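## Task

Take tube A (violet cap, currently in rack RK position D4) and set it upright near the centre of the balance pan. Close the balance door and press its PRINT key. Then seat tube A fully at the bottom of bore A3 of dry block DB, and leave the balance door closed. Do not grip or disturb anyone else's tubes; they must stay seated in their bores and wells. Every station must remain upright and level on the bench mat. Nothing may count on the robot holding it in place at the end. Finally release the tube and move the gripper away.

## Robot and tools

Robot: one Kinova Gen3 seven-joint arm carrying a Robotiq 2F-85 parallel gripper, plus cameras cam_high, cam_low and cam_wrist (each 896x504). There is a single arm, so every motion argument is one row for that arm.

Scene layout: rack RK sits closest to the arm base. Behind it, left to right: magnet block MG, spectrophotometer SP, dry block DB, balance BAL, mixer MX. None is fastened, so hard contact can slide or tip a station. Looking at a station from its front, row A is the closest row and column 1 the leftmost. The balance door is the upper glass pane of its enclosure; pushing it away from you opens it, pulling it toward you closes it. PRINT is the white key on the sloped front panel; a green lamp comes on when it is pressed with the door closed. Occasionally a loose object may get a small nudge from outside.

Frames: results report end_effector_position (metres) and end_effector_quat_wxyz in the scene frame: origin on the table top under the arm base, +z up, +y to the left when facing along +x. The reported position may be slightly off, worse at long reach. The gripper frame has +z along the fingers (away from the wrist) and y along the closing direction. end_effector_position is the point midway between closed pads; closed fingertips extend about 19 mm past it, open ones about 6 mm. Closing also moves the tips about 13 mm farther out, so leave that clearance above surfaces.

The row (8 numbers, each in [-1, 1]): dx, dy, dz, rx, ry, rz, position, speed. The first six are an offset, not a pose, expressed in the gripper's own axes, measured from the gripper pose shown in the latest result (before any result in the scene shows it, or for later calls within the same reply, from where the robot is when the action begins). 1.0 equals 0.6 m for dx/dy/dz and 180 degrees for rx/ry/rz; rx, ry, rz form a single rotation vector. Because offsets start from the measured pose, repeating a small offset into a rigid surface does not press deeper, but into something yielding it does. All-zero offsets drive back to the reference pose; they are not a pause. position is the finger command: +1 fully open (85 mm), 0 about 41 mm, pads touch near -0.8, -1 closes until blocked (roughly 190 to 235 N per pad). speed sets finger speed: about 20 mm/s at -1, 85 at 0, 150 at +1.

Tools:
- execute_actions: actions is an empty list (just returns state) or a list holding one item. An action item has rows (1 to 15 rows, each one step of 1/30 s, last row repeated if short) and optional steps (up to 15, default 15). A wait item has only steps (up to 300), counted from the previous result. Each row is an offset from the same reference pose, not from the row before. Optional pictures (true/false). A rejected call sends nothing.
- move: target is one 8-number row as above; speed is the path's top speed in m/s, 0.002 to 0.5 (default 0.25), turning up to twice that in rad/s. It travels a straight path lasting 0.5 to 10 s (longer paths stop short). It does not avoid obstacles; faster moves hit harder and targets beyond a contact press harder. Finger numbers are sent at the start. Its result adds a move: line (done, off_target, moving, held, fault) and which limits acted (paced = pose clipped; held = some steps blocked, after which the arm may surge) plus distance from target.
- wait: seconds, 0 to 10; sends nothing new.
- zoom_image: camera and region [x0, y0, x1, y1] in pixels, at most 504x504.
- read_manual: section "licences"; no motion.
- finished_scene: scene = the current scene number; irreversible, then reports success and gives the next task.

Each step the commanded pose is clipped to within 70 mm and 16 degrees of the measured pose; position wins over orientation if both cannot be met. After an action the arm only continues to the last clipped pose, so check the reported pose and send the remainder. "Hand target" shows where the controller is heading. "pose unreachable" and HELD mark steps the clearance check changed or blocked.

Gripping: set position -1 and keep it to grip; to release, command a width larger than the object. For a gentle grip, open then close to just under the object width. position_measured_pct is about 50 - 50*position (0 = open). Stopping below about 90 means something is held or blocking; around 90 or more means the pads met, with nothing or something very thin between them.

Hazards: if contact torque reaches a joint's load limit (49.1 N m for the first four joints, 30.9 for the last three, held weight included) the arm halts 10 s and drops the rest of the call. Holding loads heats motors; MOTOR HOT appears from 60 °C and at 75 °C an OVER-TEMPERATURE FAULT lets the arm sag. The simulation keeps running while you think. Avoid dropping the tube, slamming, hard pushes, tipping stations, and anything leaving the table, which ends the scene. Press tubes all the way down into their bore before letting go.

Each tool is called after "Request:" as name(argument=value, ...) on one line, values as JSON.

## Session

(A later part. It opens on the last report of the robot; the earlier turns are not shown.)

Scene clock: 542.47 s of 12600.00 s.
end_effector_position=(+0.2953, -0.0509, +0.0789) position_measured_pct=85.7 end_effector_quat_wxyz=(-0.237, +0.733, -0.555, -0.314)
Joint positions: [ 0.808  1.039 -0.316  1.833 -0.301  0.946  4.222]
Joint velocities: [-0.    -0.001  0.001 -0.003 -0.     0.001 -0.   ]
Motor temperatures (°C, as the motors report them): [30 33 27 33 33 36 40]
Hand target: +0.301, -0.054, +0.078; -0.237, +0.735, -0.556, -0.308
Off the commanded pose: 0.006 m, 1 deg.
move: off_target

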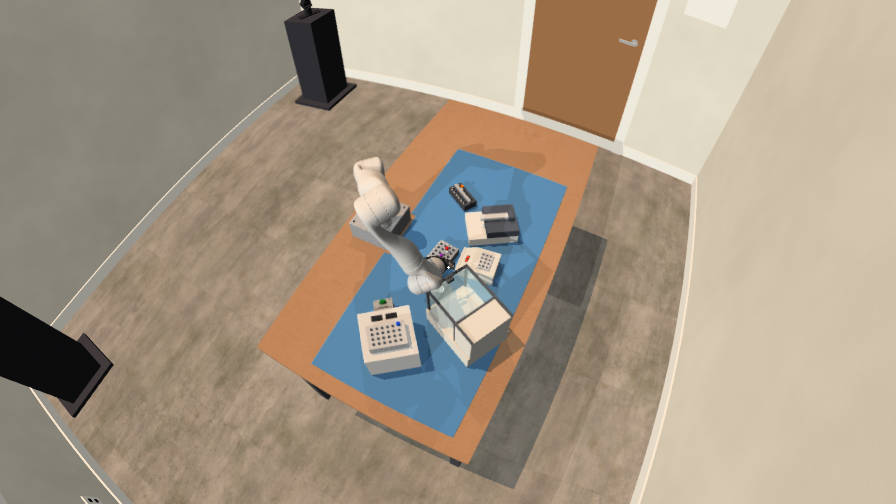

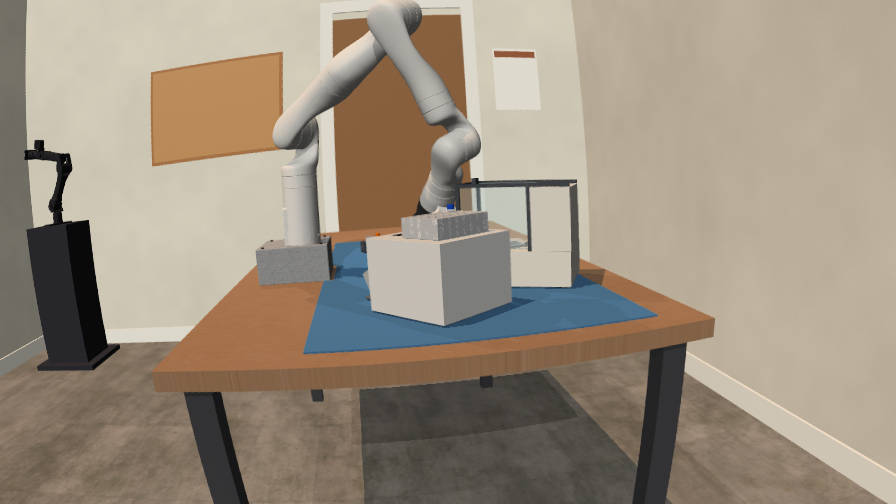

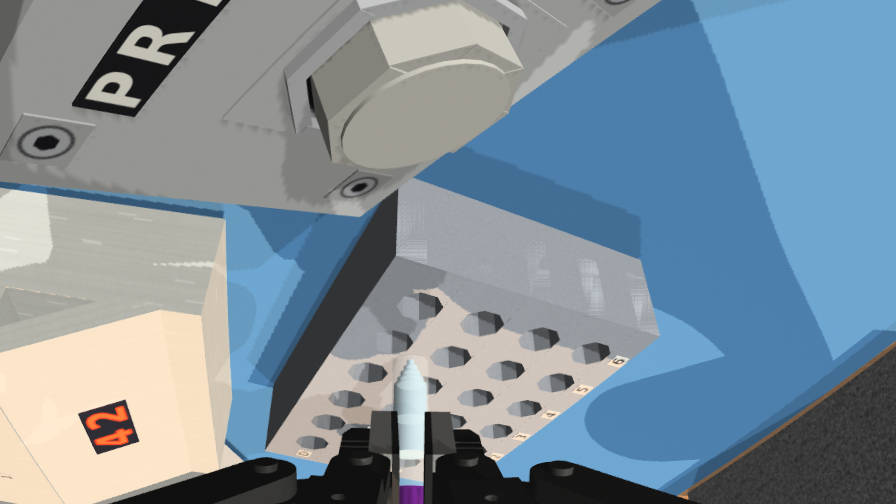

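Request:
move(target=[-0.0389,-0.035,0.0295,0,0,0,-1,0], speed=0.02)

Request:
zoom_image(camera="cam_wrist", region=[300,280,520,500])

Scene clock: 557.77 s of 12600.00 s.
end_effector_position=(+0.3075, -0.0175, +0.0835) position_measured_pct=85.7 end_effector_quat_wxyz=(-0.237, +0.733, -0.555, -0.314)
Joint positions: [ 0.752  1.028 -0.348  1.866 -0.341  0.897  4.184]
Joint velocities: [-0.002 -0.     0.002 -0.    -0.    -0.003 -0.001]
Motor temperatures (°C, as the motors report them): [30 33 27 33 33 36 40]
Hand target: +0.308, -0.017, +0.084; -0.237, +0.733, -0.555, -0.314
Off the commanded pose: 0.000 m, 0 deg.
move: done

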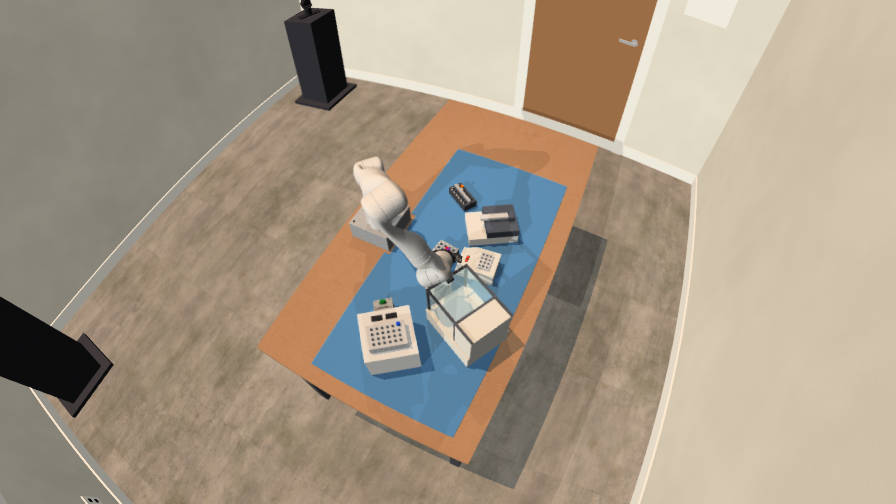

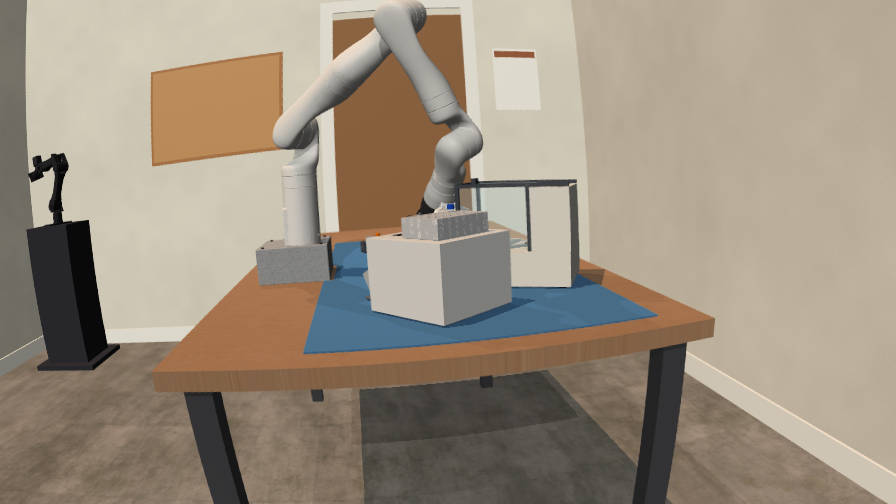

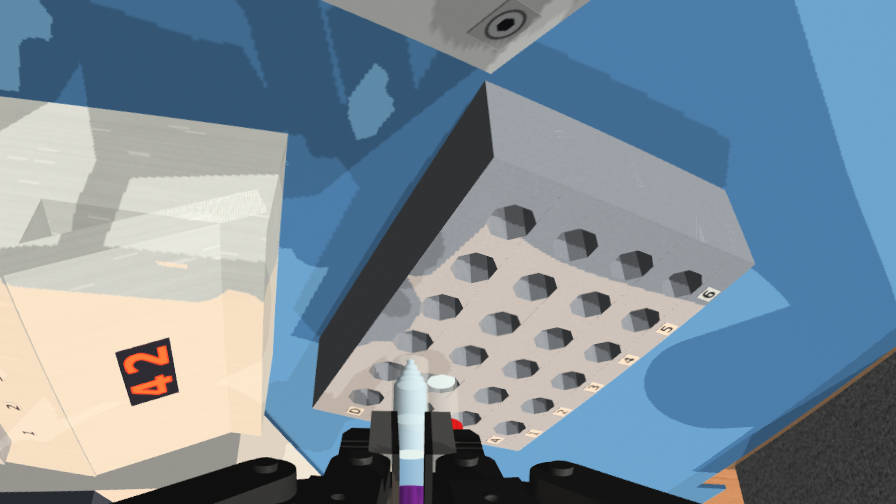

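Region (300, 280, 520, 500) of cam_wrist's 896x504 image, scaled by 2.291.

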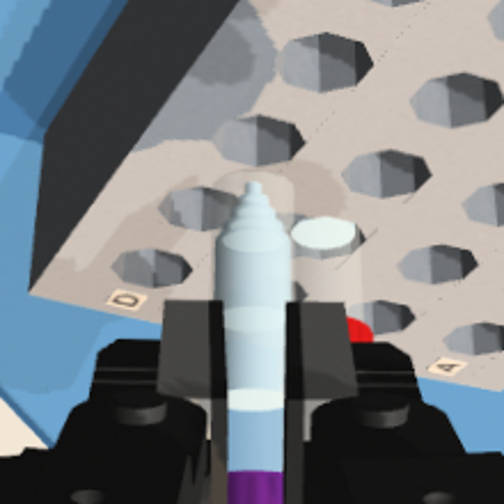

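Request:
move(target=[0.0194,0.0138,-0.010,0,0,0,-1,0], speed=0.012)

Request:
zoom_image(camera="cam_wrist", region=[300,280,520,500])

Scene clock: 579.63 s of 12600.00 s.
end_effector_position=(+0.3030, -0.0315, +0.0793) position_measured_pct=85.7 end_effector_quat_wxyz=(-0.237, +0.733, -0.555, -0.314)
Joint positions: [ 0.775  1.038 -0.334  1.85  -0.324  0.915  4.201]
Joint velocities: [0.002 0.001 0.001 0.    0.002 0.002 0.002]
Motor temperatures (°C, as the motors report them): [30 33 27 33 33 36 40]
Hand target: +0.303, -0.032, +0.079; -0.237, +0.733, -0.555, -0.314
Off the commanded pose: 0.000 m, 0 deg.
move: done

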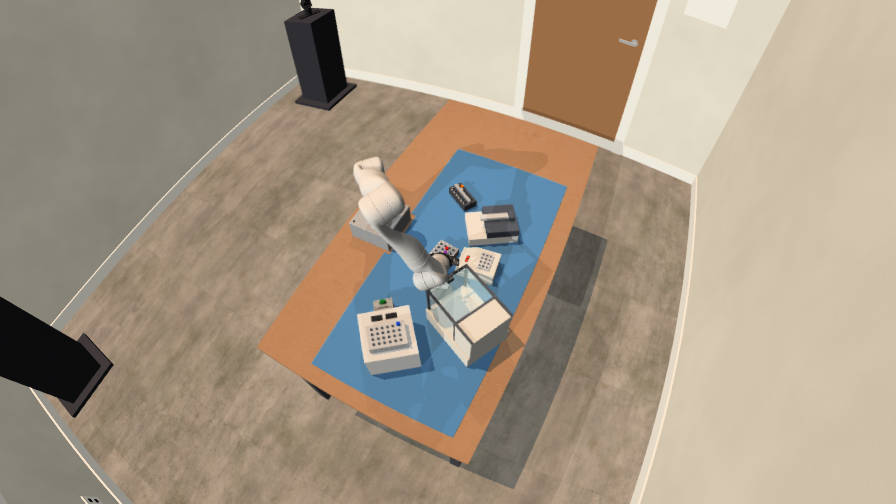

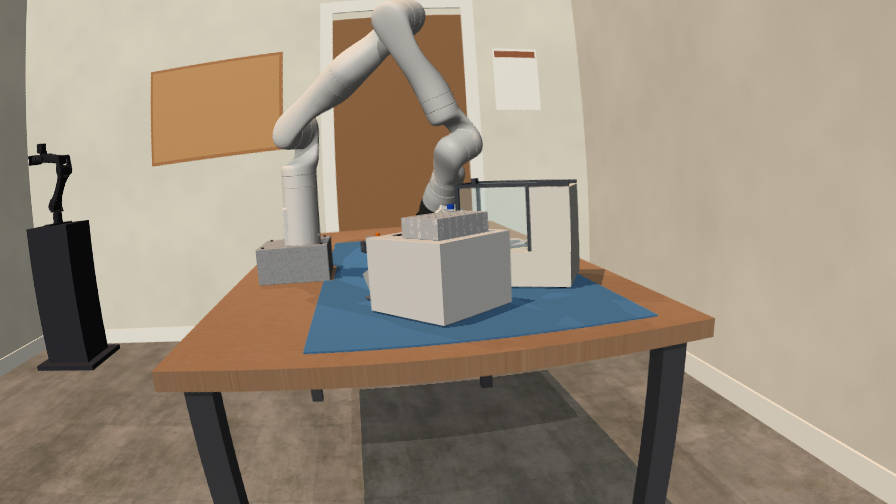

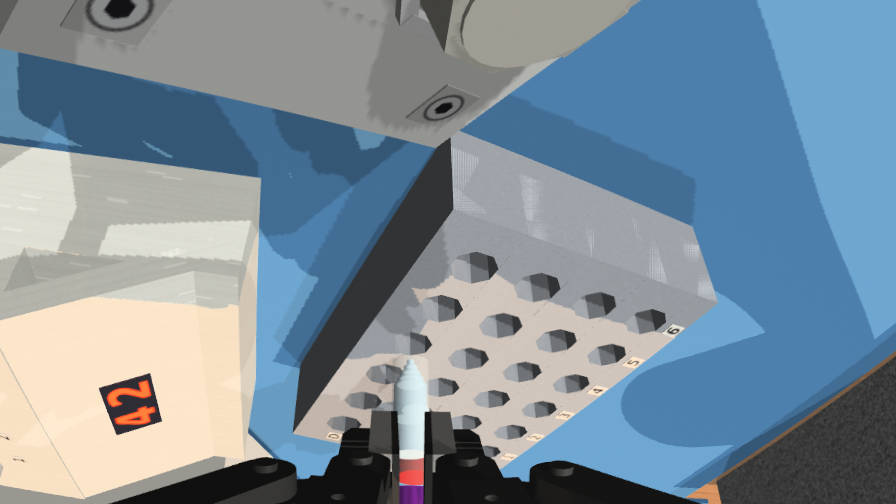

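Region (300, 280, 520, 500) of cam_wrist's 896x504 image, scaled by 2.291.

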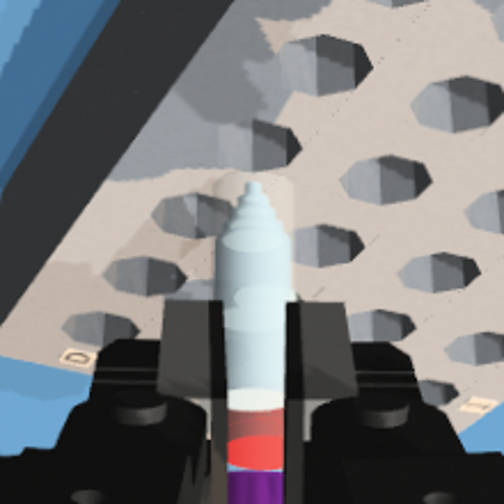

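Request:
move(target=[0.0047,0,0.0047,0,0,0,-1,0], speed=0.006)

Request:
zoom_image(camera="cam_wrist", region=[300,280,520,500])

Scene clock: 585.50 s of 12600.00 s.
end_effector_position=(+0.3024, -0.0311, +0.0760) position_measured_pct=85.7 end_effector_quat_wxyz=(-0.237, +0.733, -0.554, -0.314)
Joint positions: [ 0.774  1.046 -0.333  1.849 -0.323  0.909  4.204]
Joint velocities: [-0.     0.001  0.    -0.001  0.001 -0.     0.   ]
Motor temperatures (°C, as the motors report them): [30 33 27 33 33 36 40]
Hand target: +0.303, -0.031, +0.075; -0.237, +0.733, -0.555, -0.314
Off the commanded pose: 0.001 m, 0 deg.
move: done

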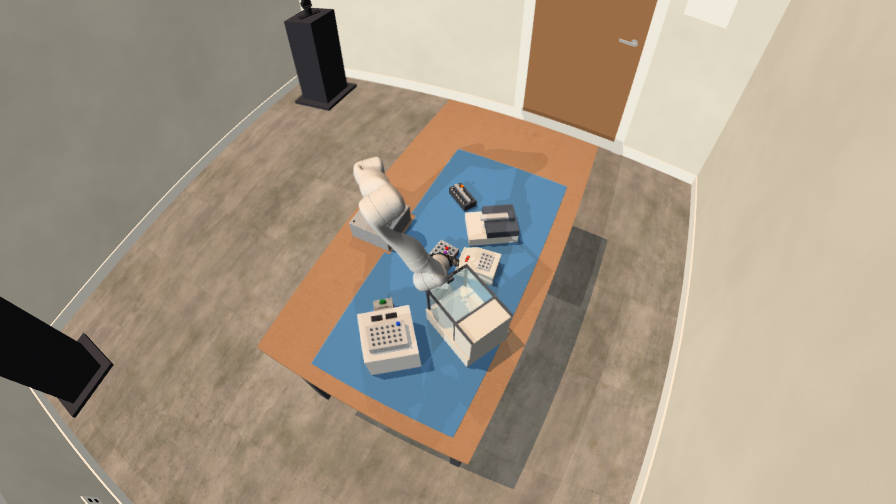

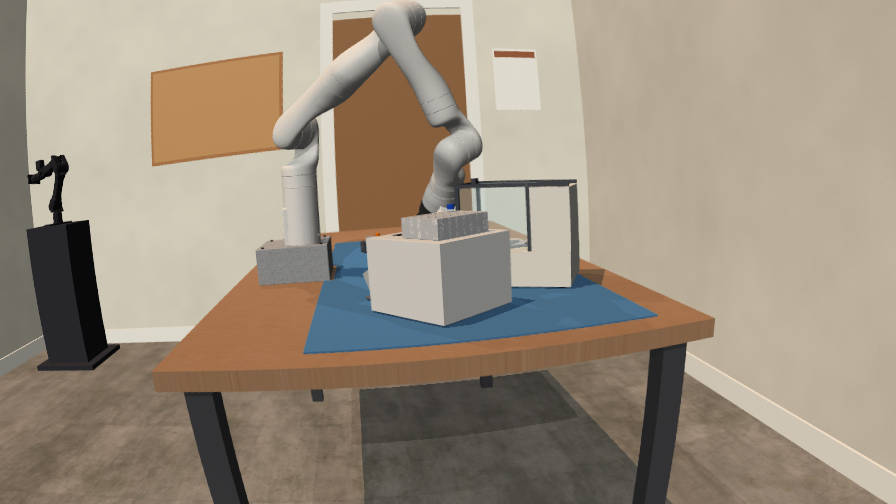

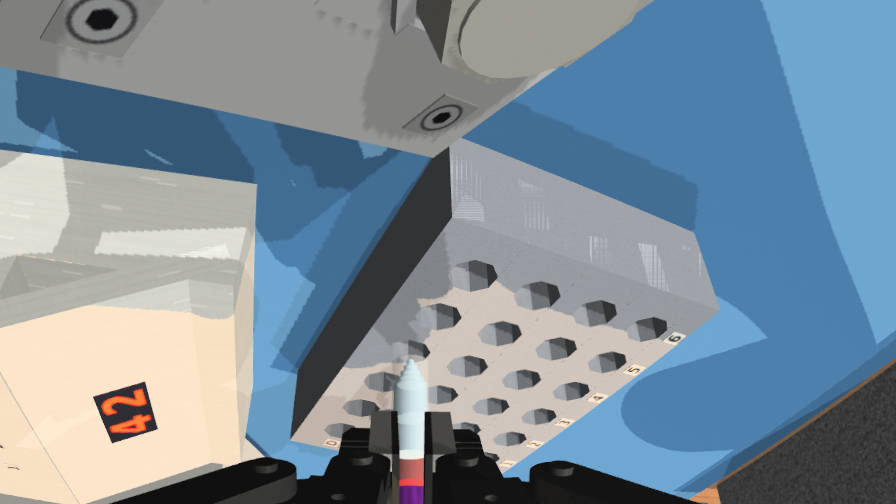

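Region (300, 280, 520, 500) of cam_wrist's 896x504 image, scaled by 2.291.

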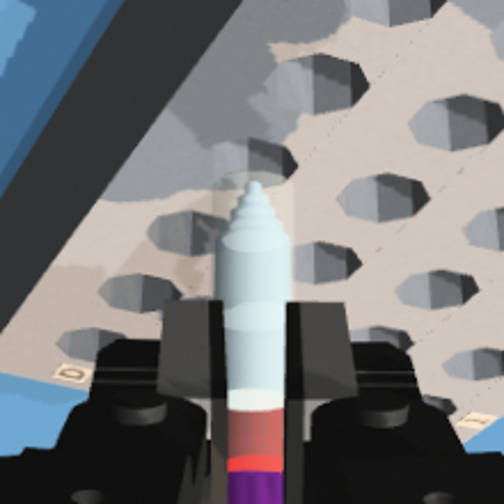

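Request:
move(target=[0.0024,0,-0.0059,0,0,0,-1,0], speed=0.006)

Request:
zoom_image(camera="cam_wrist", region=[300,280,520,500])

Scene clock: 596.53 s of 12600.00 s.
end_effector_position=(+0.3014, -0.0326, +0.0782) position_measured_pct=85.7 end_effector_quat_wxyz=(-0.237, +0.733, -0.553, -0.317)
Joint positions: [ 0.776  1.044 -0.331  1.845 -0.319  0.922  4.203]
Joint velocities: [ 0.    -0.     0.001 -0.002 -0.     0.002  0.   ]
Motor temperatures (°C, as the motors report them): [30 33 27 33 33 36 40]
Hand target: +0.303, -0.035, +0.077; -0.237, +0.733, -0.554, -0.314
Off the commanded pose: 0.003 m, 0 deg.
move: done

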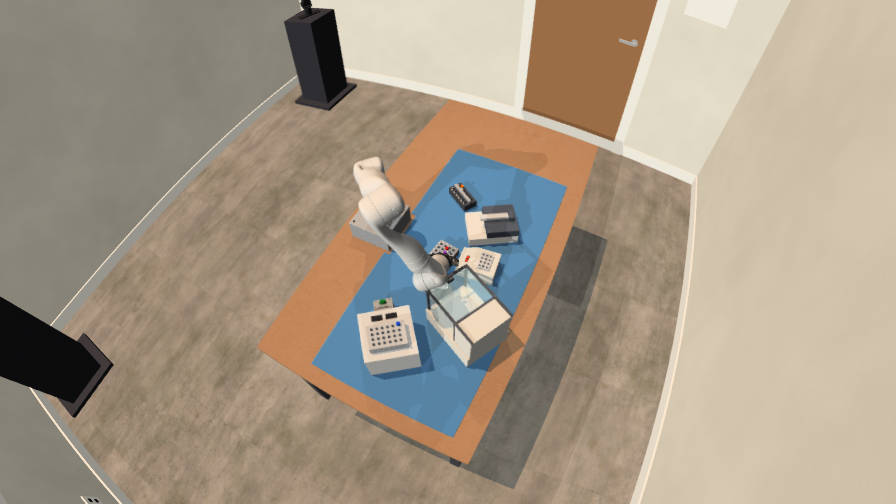

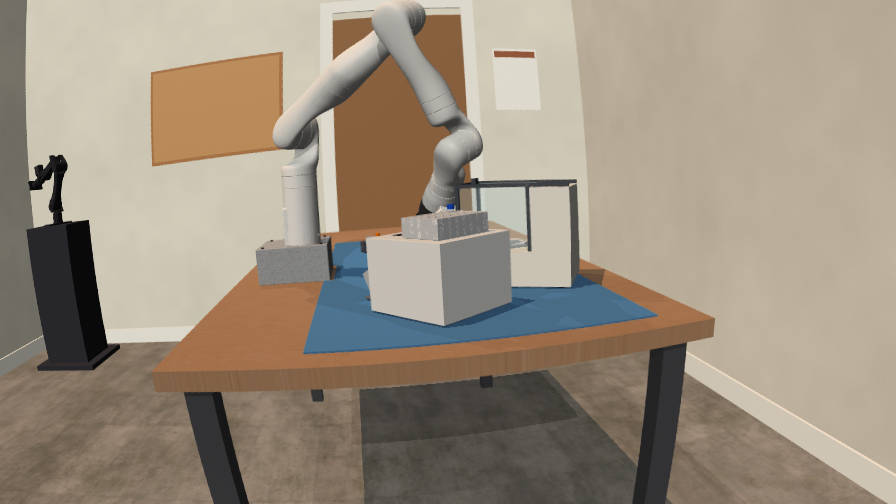

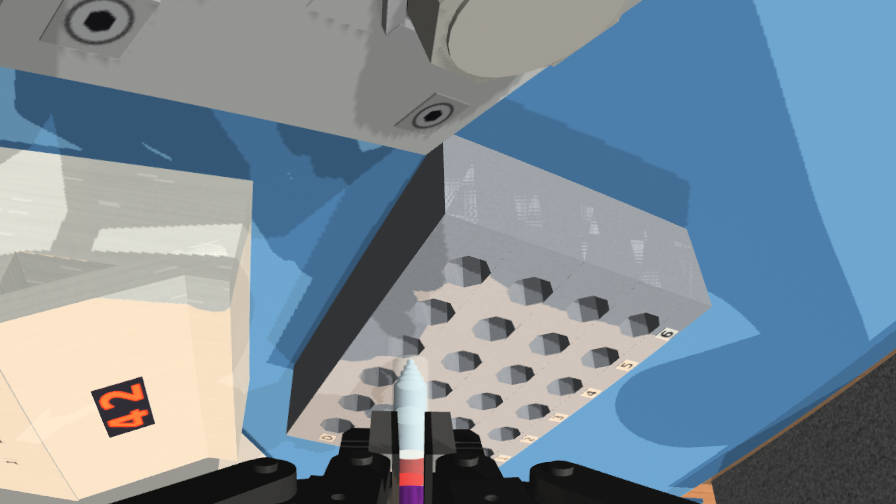

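Region (300, 280, 520, 500) of cam_wrist's 896x504 image, scaled by 2.291.

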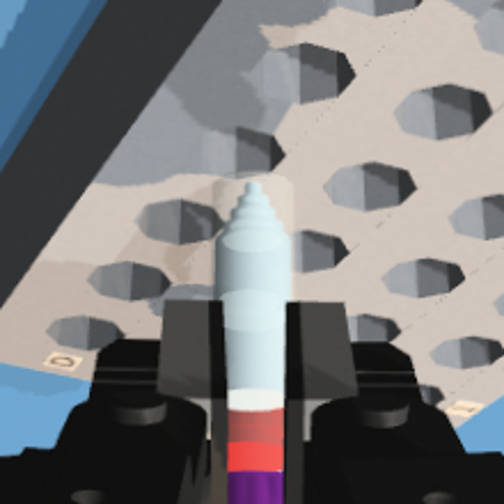

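Request:
move(target=[-0.0354,0,-0.0354,0,0,0,-1,0], speed=0.03)

Request:
move(target=[-0.218,0.041,0.218,0,0,0,-1,0], speed=0.08)

Scene clock: 614.93 s of 12600.00 s.
end_effector_position=(+0.3015, -0.0333, +0.1080) position_measured_pct=85.7 end_effector_quat_wxyz=(-0.237, +0.733, -0.553, -0.317)
Joint positions: [ 0.781  0.974 -0.339  1.858 -0.327  0.974  4.183]
Joint velocities: [ 0.    -0.005  0.     0.001  0.     0.002  0.   ]
Motor temperatures (°C, as the motors report them): [30 33 27 33 33 36 40]
Hand target: +0.302, -0.033, +0.108; -0.237, +0.733, -0.553, -0.317
Off the commanded pose: 0.000 m, 0 deg.
move: done

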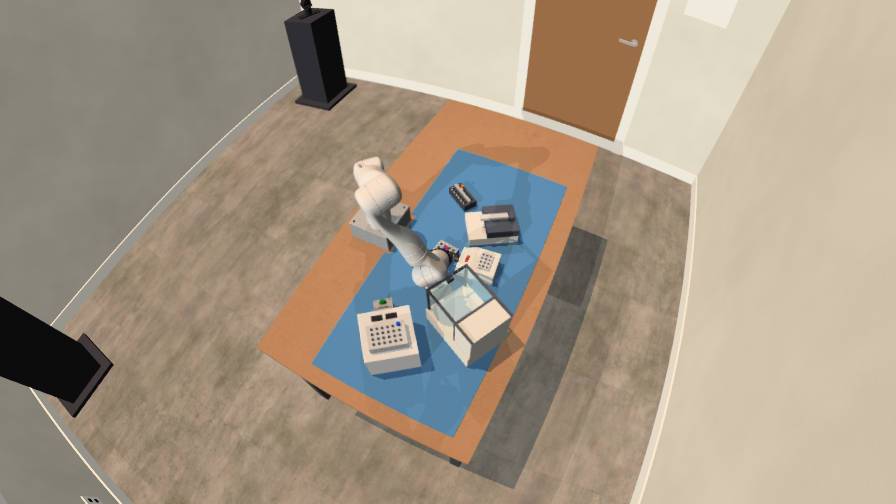

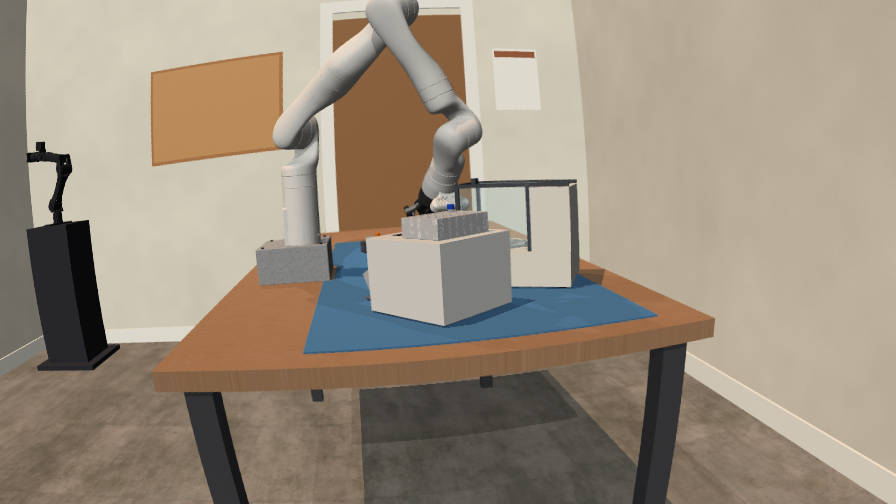

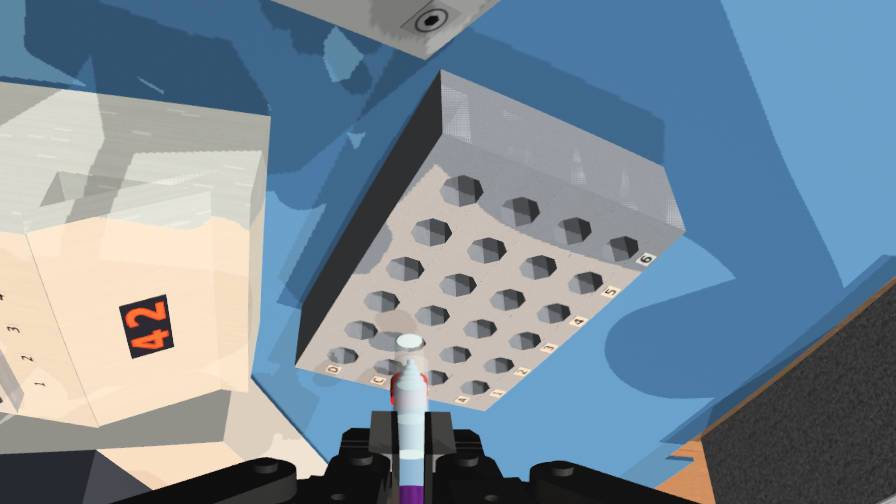

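Scene clock: 617.63 s of 12600.00 s.
end_effector_position=(+0.2263, +0.1369, +0.1128) position_measured_pct=85.7 end_effector_quat_wxyz=(-0.236, +0.733, -0.553, -0.317)
Joint positions: [ 0.644  0.976 -0.604  2.321 -0.598  0.406  4.188]
Joint velocities: [-0.002  0.003 -0.002  0.005 -0.002 -0.006 -0.   ]
Motor temperatures (°C, as the motors report them): [30 33 27 33 33 36 40]
Hand target: +0.226, +0.137, +0.113; -0.236, +0.733, -0.553, -0.317
Off the commanded pose: 0.001 m, 0 deg.
move: done

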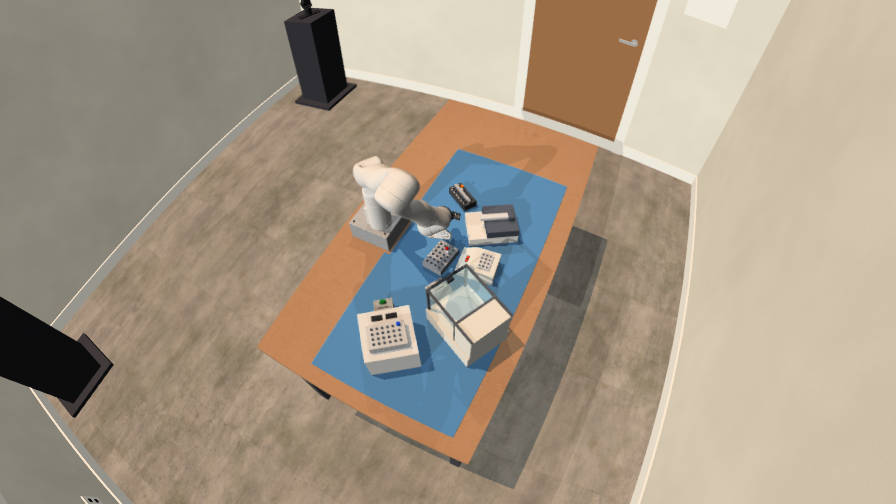

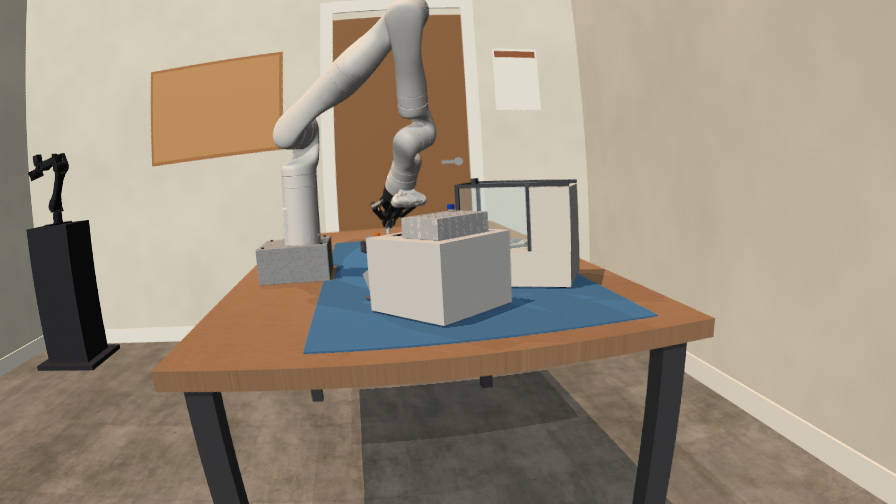

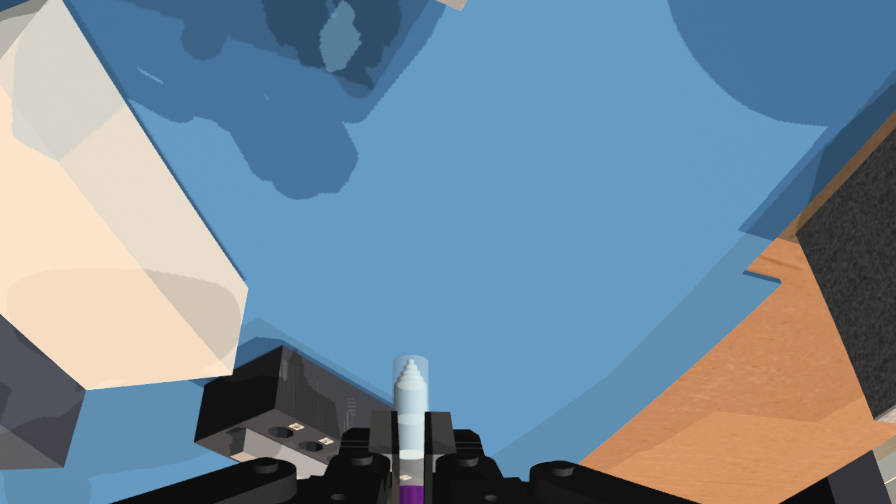

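Request:
move(target=[0.109,0,0.0386,0,0,0,-1,0], speed=0.04)

Request:
move(target=[0.007,0,0.007,0,0,0,-1,0], speed=0.005)

Scene clock: 628.97 s of 12600.00 s.
end_effector_position=(+0.2343, +0.1099, +0.0497) position_measured_pct=85.7 end_effector_quat_wxyz=(-0.236, +0.733, -0.553, -0.317)
Joint positions: [ 0.669  1.148 -0.51   2.225 -0.518  0.378  4.267]
Joint velocities: [ 0.001  0.006 -0.002 -0.001  0.     0.002  0.002]
Motor temperatures (°C, as the motors report them): [30 33 27 33 33 36 40]
Hand target: +0.234, +0.110, +0.050; -0.236, +0.733, -0.553, -0.317
Off the commanded pose: 0.001 m, 0 deg.
move: done

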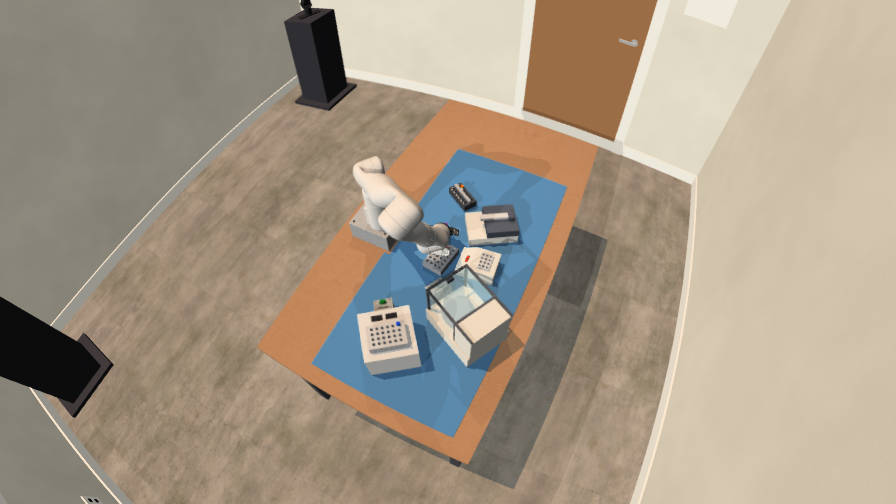

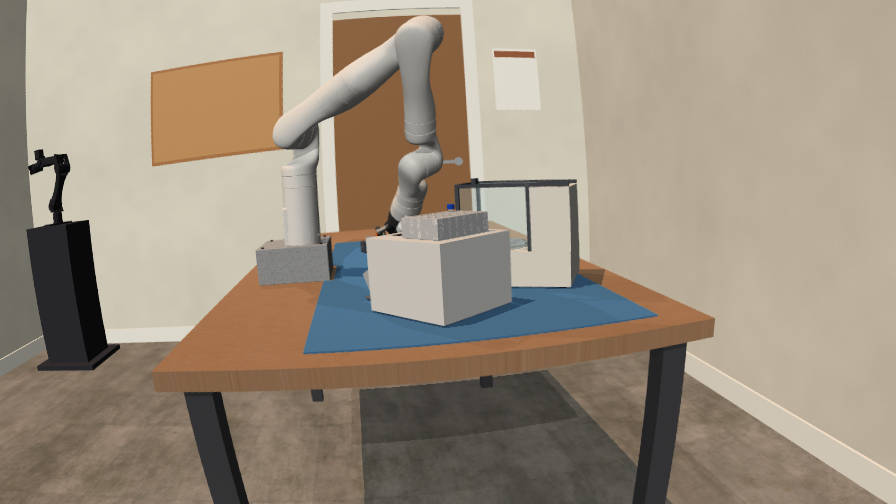

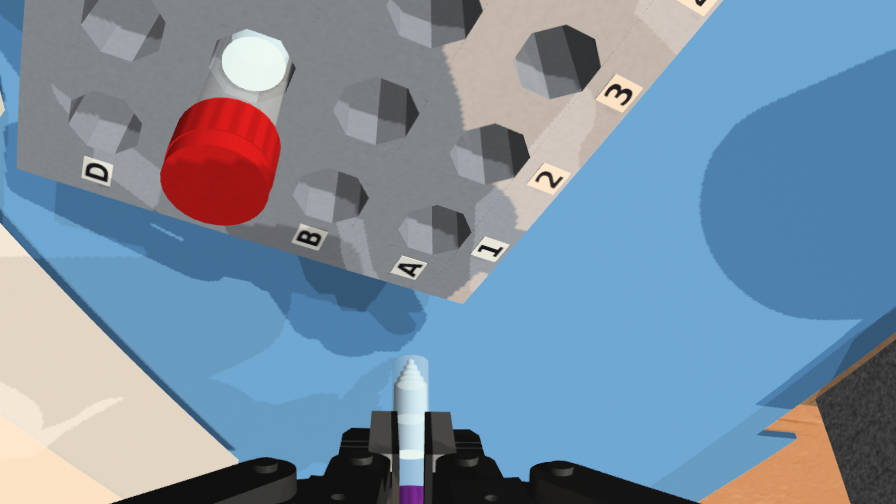

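Scene clock: 630.37 s of 12600.00 s.
end_effector_position=(+0.2343, +0.1100, +0.0438) position_measured_pct=85.7 end_effector_quat_wxyz=(-0.236, +0.733, -0.553, -0.317)
Joint positions: [ 0.668  1.166 -0.507  2.219 -0.516  0.369  4.273]
Joint velocities: [-0.     0.002  0.     0.002 -0.    -0.002  0.   ]
Motor temperatures (°C, as the motors report them): [30 33 27 33 33 36 40]
Hand target: +0.234, +0.110, +0.044; -0.236, +0.733, -0.553, -0.317
Off the commanded pose: 0.000 m, 0 deg.
move: done

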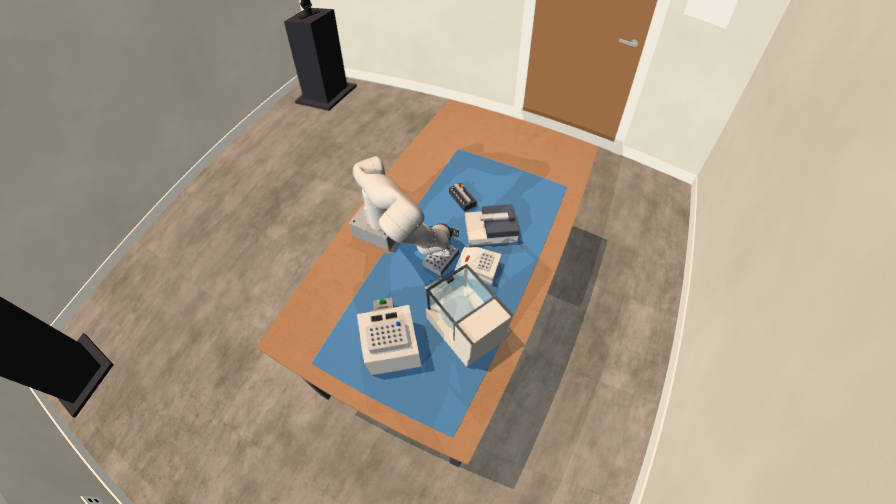

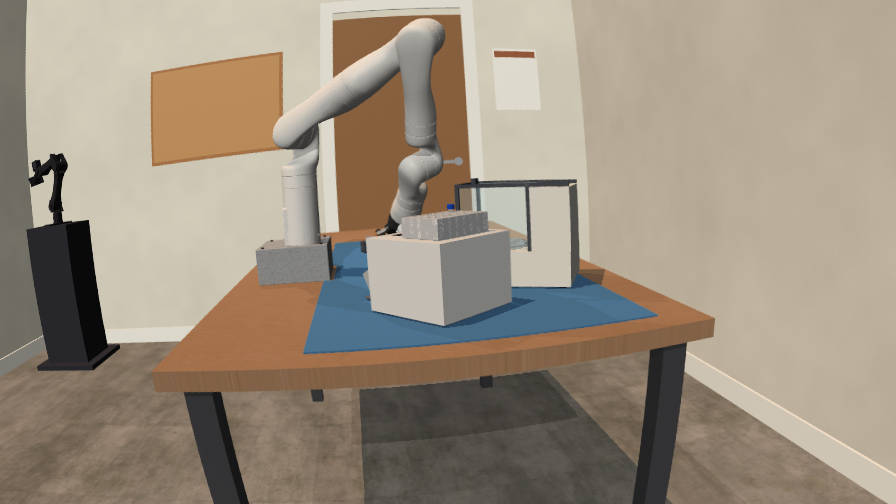

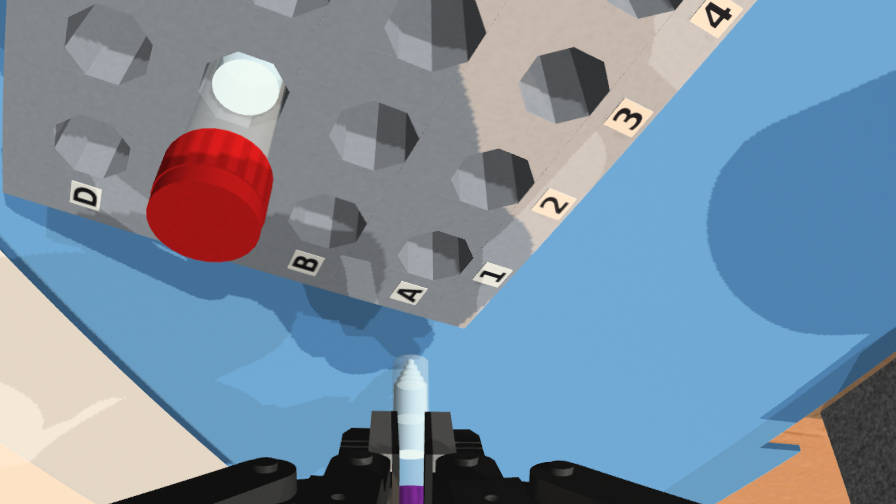

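Request:
move(target=[0.0047,0,0.0047,0,0,0,-1,0], speed=0.004)

Scene clock: 636.10 s of 12600.00 s.
end_effector_position=(+0.2338, +0.1113, +0.0420) position_measured_pct=85.7 end_effector_quat_wxyz=(-0.238, +0.733, -0.552, -0.318)
Joint positions: [ 0.669  1.175 -0.508  2.216 -0.516  0.367  4.278]
Joint velocities: [-0.     0.     0.001  0.001 -0.    -0.001  0.003]
Motor temperatures (°C, as the motors report them): [30 33 27 33 33 36 40]
Hand target: +0.234, +0.110, +0.040; -0.236, +0.733, -0.553, -0.317
Off the commanded pose: 0.003 m, 0 deg.
move: done

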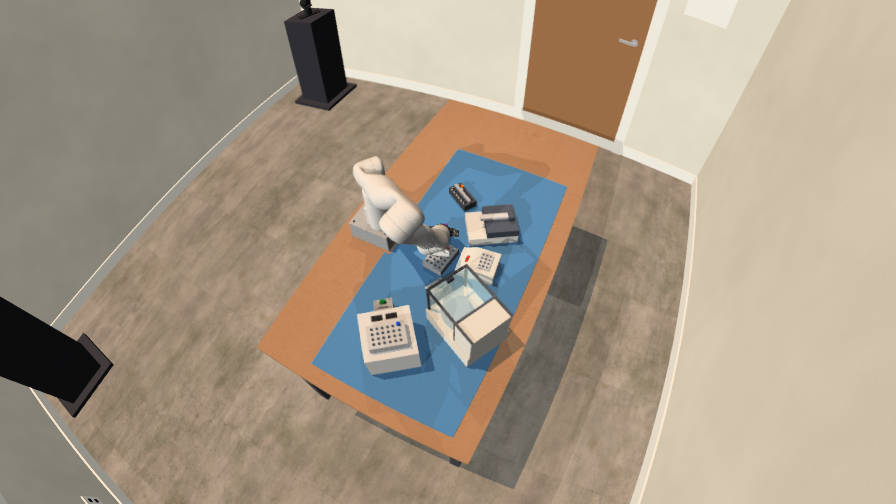

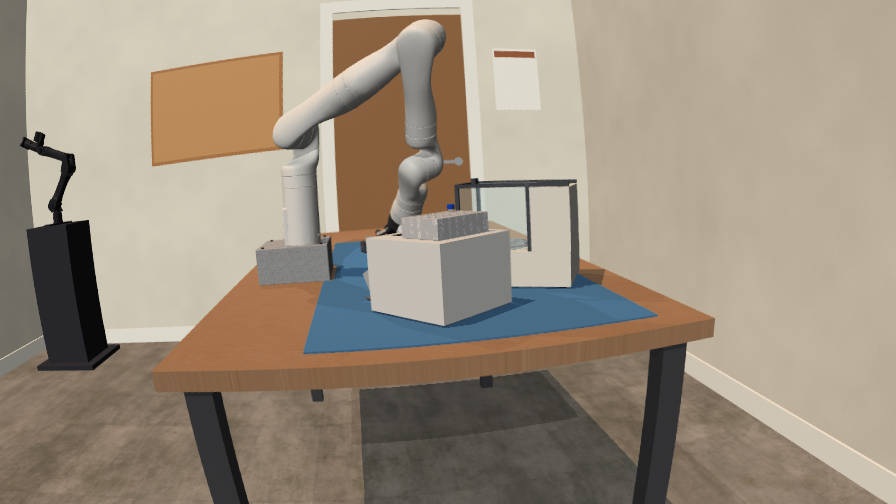

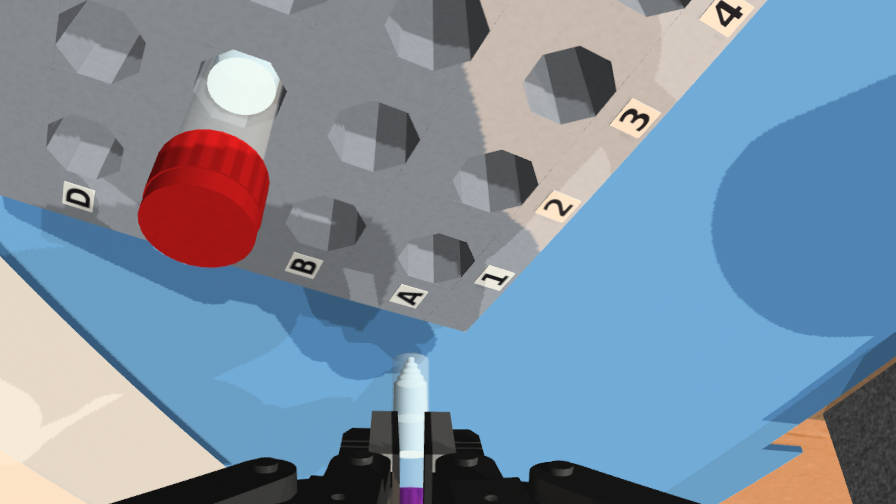

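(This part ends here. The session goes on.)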